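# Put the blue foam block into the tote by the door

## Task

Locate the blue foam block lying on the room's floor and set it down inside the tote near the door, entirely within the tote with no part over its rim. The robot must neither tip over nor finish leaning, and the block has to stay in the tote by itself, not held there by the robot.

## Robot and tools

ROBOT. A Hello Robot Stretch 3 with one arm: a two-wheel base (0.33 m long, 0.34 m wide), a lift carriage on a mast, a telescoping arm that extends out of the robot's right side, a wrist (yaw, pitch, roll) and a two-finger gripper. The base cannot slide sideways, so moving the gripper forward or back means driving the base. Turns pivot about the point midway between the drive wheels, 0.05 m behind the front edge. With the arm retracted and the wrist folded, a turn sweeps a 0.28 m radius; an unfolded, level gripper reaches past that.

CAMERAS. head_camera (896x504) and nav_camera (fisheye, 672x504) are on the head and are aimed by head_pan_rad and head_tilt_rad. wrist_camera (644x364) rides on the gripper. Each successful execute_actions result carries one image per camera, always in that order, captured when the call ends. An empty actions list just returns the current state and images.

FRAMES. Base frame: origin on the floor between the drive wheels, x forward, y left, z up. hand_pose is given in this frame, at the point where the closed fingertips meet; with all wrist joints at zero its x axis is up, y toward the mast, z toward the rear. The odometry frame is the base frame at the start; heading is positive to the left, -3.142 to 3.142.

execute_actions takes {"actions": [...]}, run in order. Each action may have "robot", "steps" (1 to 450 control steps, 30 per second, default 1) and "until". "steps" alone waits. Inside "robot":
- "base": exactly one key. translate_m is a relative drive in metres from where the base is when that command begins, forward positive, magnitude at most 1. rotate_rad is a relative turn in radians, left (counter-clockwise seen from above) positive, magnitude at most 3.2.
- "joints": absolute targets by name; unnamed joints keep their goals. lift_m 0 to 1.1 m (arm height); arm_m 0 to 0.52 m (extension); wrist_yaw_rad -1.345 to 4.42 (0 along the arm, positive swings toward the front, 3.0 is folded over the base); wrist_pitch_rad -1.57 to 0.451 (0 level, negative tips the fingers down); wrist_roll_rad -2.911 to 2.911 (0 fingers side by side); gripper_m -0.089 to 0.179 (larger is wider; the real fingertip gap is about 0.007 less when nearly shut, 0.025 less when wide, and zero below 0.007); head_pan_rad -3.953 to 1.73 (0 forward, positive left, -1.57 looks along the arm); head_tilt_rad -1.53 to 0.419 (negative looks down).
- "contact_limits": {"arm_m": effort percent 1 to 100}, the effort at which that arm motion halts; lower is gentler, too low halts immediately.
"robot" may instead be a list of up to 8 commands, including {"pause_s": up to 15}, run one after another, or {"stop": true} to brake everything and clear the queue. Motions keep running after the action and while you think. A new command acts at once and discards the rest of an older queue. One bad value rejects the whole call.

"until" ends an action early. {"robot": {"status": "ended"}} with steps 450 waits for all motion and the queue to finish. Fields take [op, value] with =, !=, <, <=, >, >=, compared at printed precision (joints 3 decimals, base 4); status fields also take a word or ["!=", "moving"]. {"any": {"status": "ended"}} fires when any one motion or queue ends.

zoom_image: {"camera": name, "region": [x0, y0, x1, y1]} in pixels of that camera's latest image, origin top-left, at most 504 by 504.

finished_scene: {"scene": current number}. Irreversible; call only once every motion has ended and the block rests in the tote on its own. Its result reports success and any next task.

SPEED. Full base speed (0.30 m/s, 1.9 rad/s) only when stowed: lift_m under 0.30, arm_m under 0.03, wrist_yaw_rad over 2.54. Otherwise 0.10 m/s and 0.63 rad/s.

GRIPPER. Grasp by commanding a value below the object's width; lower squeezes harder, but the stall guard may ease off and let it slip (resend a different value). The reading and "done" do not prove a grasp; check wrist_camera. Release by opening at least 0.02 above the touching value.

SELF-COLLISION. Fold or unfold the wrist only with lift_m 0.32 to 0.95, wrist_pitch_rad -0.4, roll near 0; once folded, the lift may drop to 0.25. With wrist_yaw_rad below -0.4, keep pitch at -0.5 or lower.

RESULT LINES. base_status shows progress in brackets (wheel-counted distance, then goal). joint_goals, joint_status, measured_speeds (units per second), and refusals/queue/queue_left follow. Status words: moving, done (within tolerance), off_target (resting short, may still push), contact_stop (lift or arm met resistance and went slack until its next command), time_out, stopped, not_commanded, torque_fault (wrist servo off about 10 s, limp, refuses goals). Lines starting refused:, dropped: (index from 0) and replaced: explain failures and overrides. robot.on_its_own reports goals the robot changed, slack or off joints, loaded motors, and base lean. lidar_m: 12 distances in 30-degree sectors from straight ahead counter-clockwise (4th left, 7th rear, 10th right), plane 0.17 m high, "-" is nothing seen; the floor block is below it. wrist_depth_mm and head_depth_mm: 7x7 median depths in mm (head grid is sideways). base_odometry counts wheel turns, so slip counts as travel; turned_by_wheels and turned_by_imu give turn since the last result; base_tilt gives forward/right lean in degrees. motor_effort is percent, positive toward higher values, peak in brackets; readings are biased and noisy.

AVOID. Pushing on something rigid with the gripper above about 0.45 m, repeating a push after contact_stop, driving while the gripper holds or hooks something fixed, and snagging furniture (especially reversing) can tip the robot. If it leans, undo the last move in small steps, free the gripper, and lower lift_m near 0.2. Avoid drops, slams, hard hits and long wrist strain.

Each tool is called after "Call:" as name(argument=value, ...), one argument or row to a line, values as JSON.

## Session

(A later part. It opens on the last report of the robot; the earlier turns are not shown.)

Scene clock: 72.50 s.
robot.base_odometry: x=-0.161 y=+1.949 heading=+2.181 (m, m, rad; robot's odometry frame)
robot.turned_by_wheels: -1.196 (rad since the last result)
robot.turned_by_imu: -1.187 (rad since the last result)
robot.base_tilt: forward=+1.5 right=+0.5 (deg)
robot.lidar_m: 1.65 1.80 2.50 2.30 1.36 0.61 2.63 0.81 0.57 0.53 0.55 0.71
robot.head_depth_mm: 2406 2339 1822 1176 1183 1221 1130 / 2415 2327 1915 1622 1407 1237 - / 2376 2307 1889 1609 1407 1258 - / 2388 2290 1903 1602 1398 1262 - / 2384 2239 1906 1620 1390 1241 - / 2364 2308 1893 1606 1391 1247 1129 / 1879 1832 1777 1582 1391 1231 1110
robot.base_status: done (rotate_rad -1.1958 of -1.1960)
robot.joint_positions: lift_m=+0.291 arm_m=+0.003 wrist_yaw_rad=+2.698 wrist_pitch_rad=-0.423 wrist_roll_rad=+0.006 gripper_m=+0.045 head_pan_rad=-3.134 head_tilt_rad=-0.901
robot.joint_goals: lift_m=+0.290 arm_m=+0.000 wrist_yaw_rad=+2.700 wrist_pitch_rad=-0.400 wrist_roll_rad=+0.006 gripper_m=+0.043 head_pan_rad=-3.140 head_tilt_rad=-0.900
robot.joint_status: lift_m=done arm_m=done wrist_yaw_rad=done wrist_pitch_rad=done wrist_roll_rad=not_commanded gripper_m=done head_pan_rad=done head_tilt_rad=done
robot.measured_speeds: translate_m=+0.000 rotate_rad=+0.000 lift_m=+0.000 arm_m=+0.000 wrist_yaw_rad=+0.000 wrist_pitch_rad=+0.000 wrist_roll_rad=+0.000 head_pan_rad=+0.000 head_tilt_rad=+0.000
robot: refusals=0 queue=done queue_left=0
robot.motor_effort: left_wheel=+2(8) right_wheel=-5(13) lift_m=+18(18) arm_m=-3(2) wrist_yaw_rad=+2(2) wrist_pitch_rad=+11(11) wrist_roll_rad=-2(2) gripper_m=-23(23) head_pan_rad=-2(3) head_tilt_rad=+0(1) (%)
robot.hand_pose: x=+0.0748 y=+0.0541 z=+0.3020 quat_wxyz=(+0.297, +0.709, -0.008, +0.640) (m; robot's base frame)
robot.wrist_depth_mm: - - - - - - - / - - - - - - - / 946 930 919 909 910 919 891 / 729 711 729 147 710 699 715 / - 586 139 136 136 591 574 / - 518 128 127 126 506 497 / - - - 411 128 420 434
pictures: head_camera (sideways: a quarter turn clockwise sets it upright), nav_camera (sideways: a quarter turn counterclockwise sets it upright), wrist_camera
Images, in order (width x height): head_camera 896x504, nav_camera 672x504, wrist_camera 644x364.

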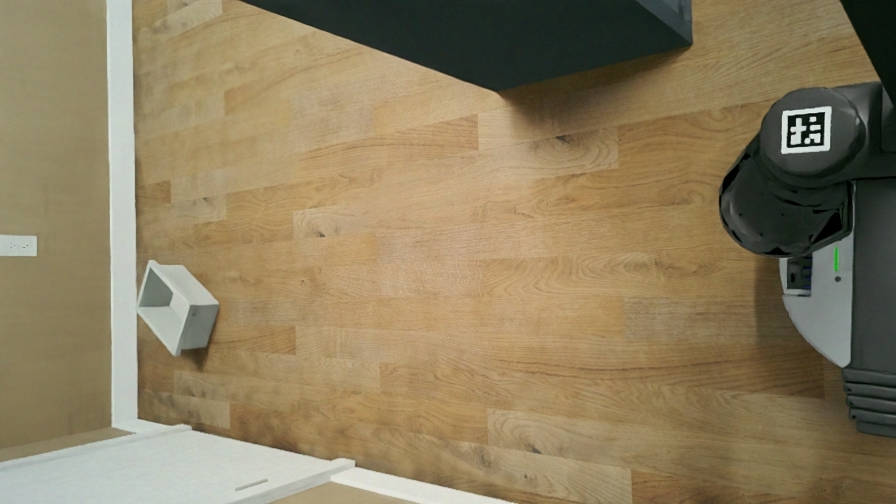

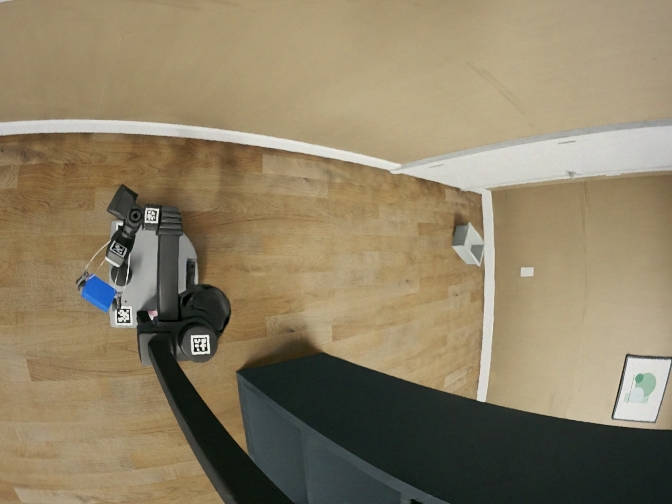

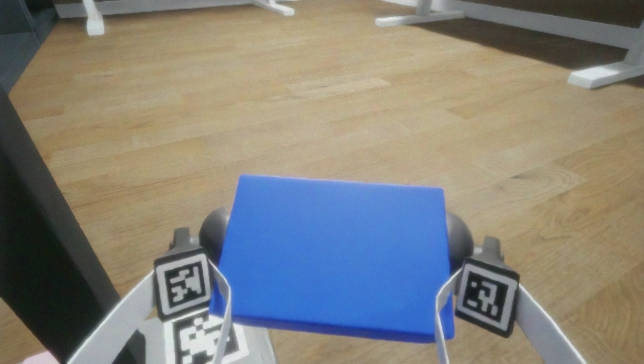

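Call:
execute_actions(
  actions=[
    {"robot":[{"base":{"translate_m":-1},"joints":{"head_pan_rad":-1.57,"head_tilt_rad":-1.1}},{"base":{"translate_m":-0.5}},{"base":{"rotate_rad":-0.5}},{"base":{"translate_m":-0.47}},{"joints":{"lift_m":0.36}},{"joints":{"wrist_yaw_rad":0}},{"joints":{"wrist_pitch_rad":-1.2,"arm_m":0.15}}],"steps":450,"until":{"robot":{"status":"ended"}}},
    {"steps":450,"until":{"robot":{"status":"ended"}}},
  ],
)

Scene clock: 91.70 s.
robot.base_odometry: x=+0.750 y=+0.252 heading=+1.681 (m, m, rad; robot's odometry frame)
robot.turned_by_wheels: -0.500 (rad since the last result)
robot.turned_by_imu: -0.500 (rad since the last result)
robot.base_tilt: forward=+1.4 right=+0.7 (deg)
robot.lidar_m: 1.21 1.01 1.03 1.36 2.59 1.10 0.78 0.74 0.76 0.92 0.87 0.90
robot.head_depth_mm: 892 997 1144 1340 1293 1185 1107 / 1008 1156 1344 1409 1294 1201 - / 1096 1316 1533 1426 - - - / 1030 1249 1508 1420 1261 1216 - / 949 1134 1401 1430 1274 1184 1101 / 885 1046 1270 1417 1292 1185 1102 / 834 970 1169 1390 1288 1182 1090
robot.base_status: done (translate_m -0.4700 of -0.4700)
robot.joint_positions: lift_m=+0.359 arm_m=+0.150 wrist_yaw_rad=+0.002 wrist_pitch_rad=-1.201 wrist_roll_rad=+0.006 gripper_m=+0.045 head_pan_rad=-1.576 head_tilt_rad=-1.087
robot.joint_goals: lift_m=+0.360 arm_m=+0.150 wrist_yaw_rad=+0.000 wrist_pitch_rad=-1.200 wrist_roll_rad=+0.006 gripper_m=+0.043 head_pan_rad=-1.570 head_tilt_rad=-1.100
robot.joint_status: lift_m=done arm_m=done wrist_yaw_rad=done wrist_pitch_rad=done wrist_roll_rad=not_commanded gripper_m=done head_pan_rad=done head_tilt_rad=done
robot.measured_speeds: translate_m=+0.000 rotate_rad=+0.000 lift_m=+0.000 arm_m=+0.000 wrist_yaw_rad=+0.000 wrist_pitch_rad=+0.000 wrist_roll_rad=+0.000 head_pan_rad=+0.000 head_tilt_rad=+0.000
robot: refusals=0 queue=done queue_left=0
robot.motor_effort: left_wheel=+2(7) right_wheel=-4(10) lift_m=+46(47) arm_m=+4(5) wrist_yaw_rad=-1(2) wrist_pitch_rad=+0(10) wrist_roll_rad=-1(1) gripper_m=-23(23) head_pan_rad=+3(40) head_tilt_rad=-6(24) (%)
robot.hand_pose: x=-0.0215 y=-0.3649 z=+0.2505 quat_wxyz=(+0.582, +0.399, -0.585, -0.401) (m; robot's base frame)
robot.wrist_depth_mm: 475 471 362 395 395 441 441 / 450 452 412 443 434 423 432 / 441 438 404 424 421 356 415 / 431 429 311 148 301 414 406 / 419 418 139 136 135 401 395 / 404 401 128 127 127 391 383 / 401 390 388 385 129 371 375
pictures: head_camera (sideways: a quarter turn clockwise sets it upright), nav_camera (sideways: a quarter turn counterclockwise sets it upright), wrist_camera
Images, in order (width x height): head_camera 896x504, nav_camera 672x504, wrist_camera 644x364.

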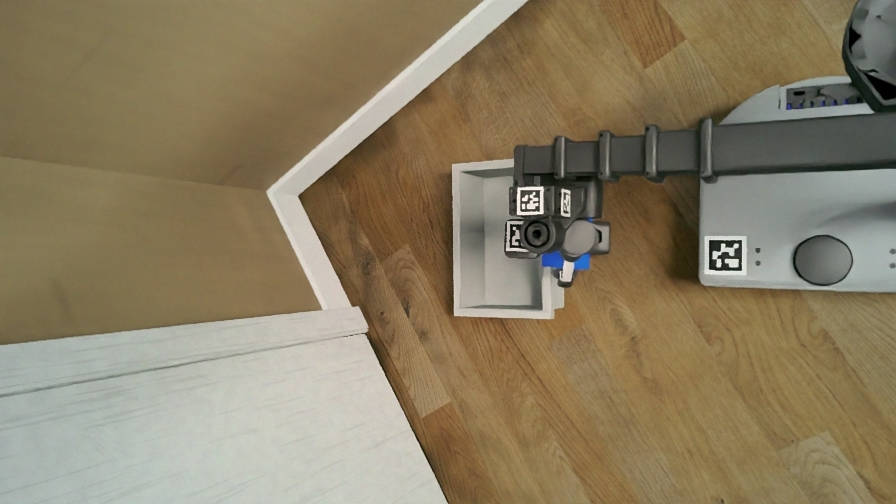

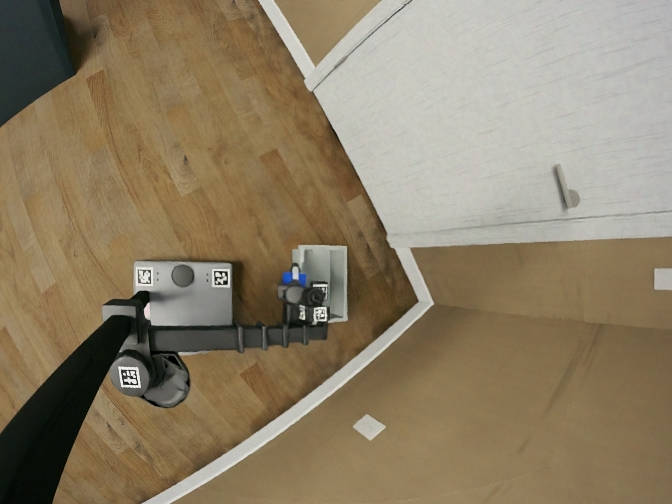

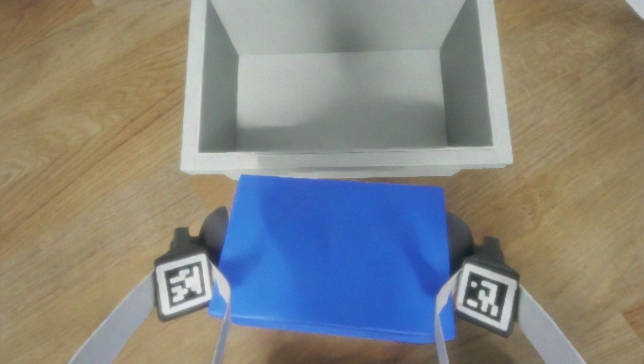

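Rims at about y -0.43 and -0.63.

Call:
execute_actions(
  actions=[
    {"robot":[{"joints":{"arm_m":0.325}},{"joints":{"lift_m":0.155}},{"joints":{"gripper_m":0.14}},{"joints":{"lift_m":0.3}}],"steps":450,"until":{"robot":{"status":"ended"}}},
  ],
)

Scene clock: 100.33 s.
robot.base_odometry: x=+0.750 y=+0.252 heading=+1.681 (m, m, rad; robot's odometry frame)
robot.turned_by_wheels: +0.000 (rad since the last result)
robot.turned_by_imu: -0.001 (rad since the last result)
robot.base_tilt: forward=+1.4 right=+0.6 (deg)
robot.lidar_m: 1.21 1.01 1.03 1.36 2.59 1.10 0.78 0.74 0.76 0.92 0.87 0.89
robot.head_depth_mm: 894 1003 1149 1333 1296 1188 1112 / 1013 1155 1350 1410 1288 1202 - / 1090 1314 1530 1450 1285 - - / 1031 1245 1520 1449 1279 1214 - / 953 1135 1413 1430 1274 1180 1092 / 882 1047 1270 1422 1290 1173 1096 / 838 976 1177 1382 1290 1182 1091
robot.base_status: done (translate_m -0.4700 of -0.4700)
robot.joint_positions: lift_m=+0.299 arm_m=+0.325 wrist_yaw_rad=+0.001 wrist_pitch_rad=-1.202 wrist_roll_rad=+0.006 gripper_m=+0.140 head_pan_rad=-1.576 head_tilt_rad=-1.087
robot.joint_goals: lift_m=+0.300 arm_m=+0.325 wrist_yaw_rad=+0.000 wrist_pitch_rad=-1.200 wrist_roll_rad=+0.006 gripper_m=+0.140 head_pan_rad=-1.570 head_tilt_rad=-1.100
robot.joint_status: lift_m=done arm_m=done wrist_yaw_rad=done wrist_pitch_rad=done wrist_roll_rad=not_commanded gripper_m=done head_pan_rad=done head_tilt_rad=done
robot.measured_speeds: translate_m=+0.000 rotate_rad=+0.000 lift_m=+0.000 arm_m=+0.000 wrist_yaw_rad=+0.000 wrist_pitch_rad=+0.000 wrist_roll_rad=+0.000 head_pan_rad=+0.000 head_tilt_rad=+0.000
robot: refusals=0 queue=done queue_left=0
robot.motor_effort: left_wheel=+2(2) right_wheel=-4(4) lift_m=+45(47) arm_m=+4(4) wrist_yaw_rad=-1(1) wrist_pitch_rad=+0(0) wrist_roll_rad=-2(2) gripper_m=+0(98) head_pan_rad=+3(4) head_tilt_rad=-7(7) (%)
robot.hand_pose: x=-0.0215 y=-0.5396 z=+0.1904 quat_wxyz=(+0.582, +0.399, -0.584, -0.401) (m; robot's base frame)
robot.wrist_depth_mm: 402 404 396 388 390 383 382 / 392 387 379 380 374 370 369 / 379 376 252 254 258 243 359 / 369 277 357 353 349 270 350 / 361 356 347 304 344 291 337 / 348 - 337 294 335 - 331 / 345 250 325 328 322 269 320
pictures: head_camera (sideways: a quarter turn clockwise sets it upright), nav_camera (sideways: a quarter turn counterclockwise sets it upright), wrist_camera
Images, in order (width x height): head_camera 896x504, nav_camera 672x504, wrist_camera 644x364.

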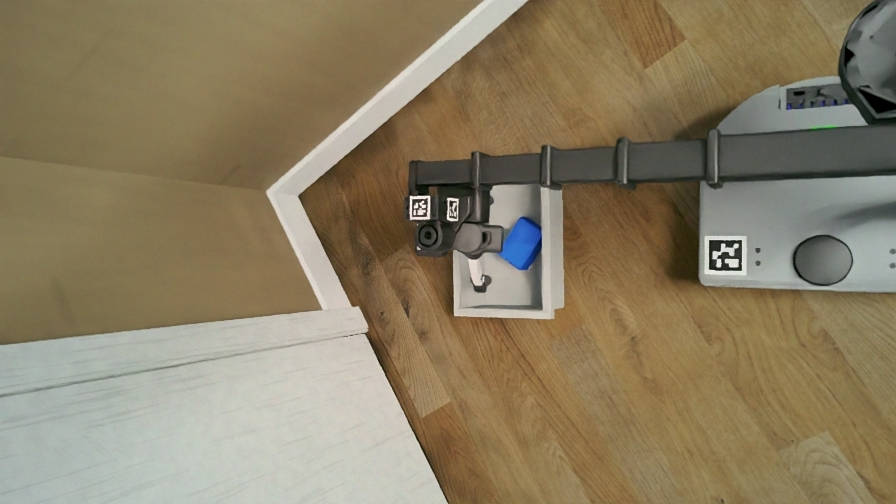

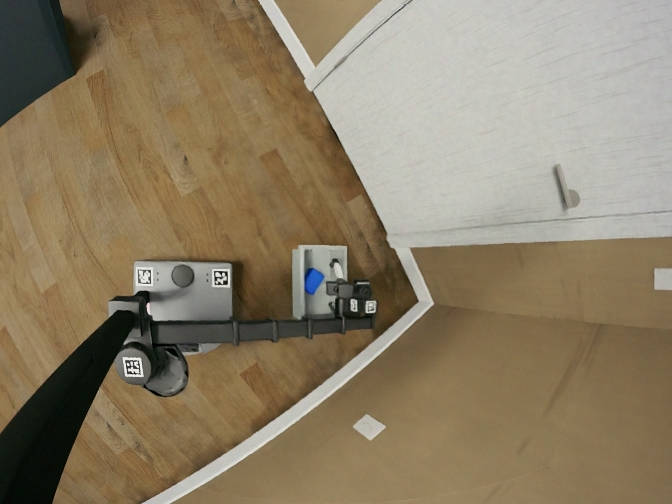

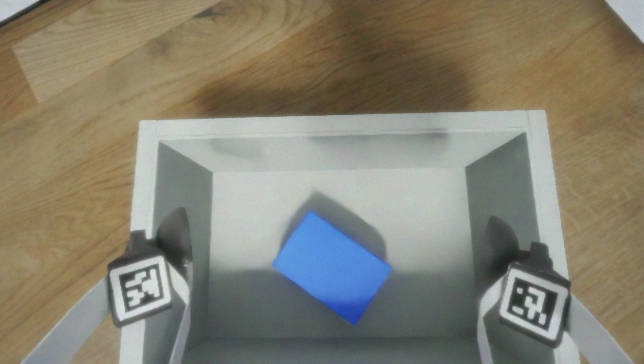

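Call:
finished_scene(
  scene=1,
)

The scene is finished: the task was done.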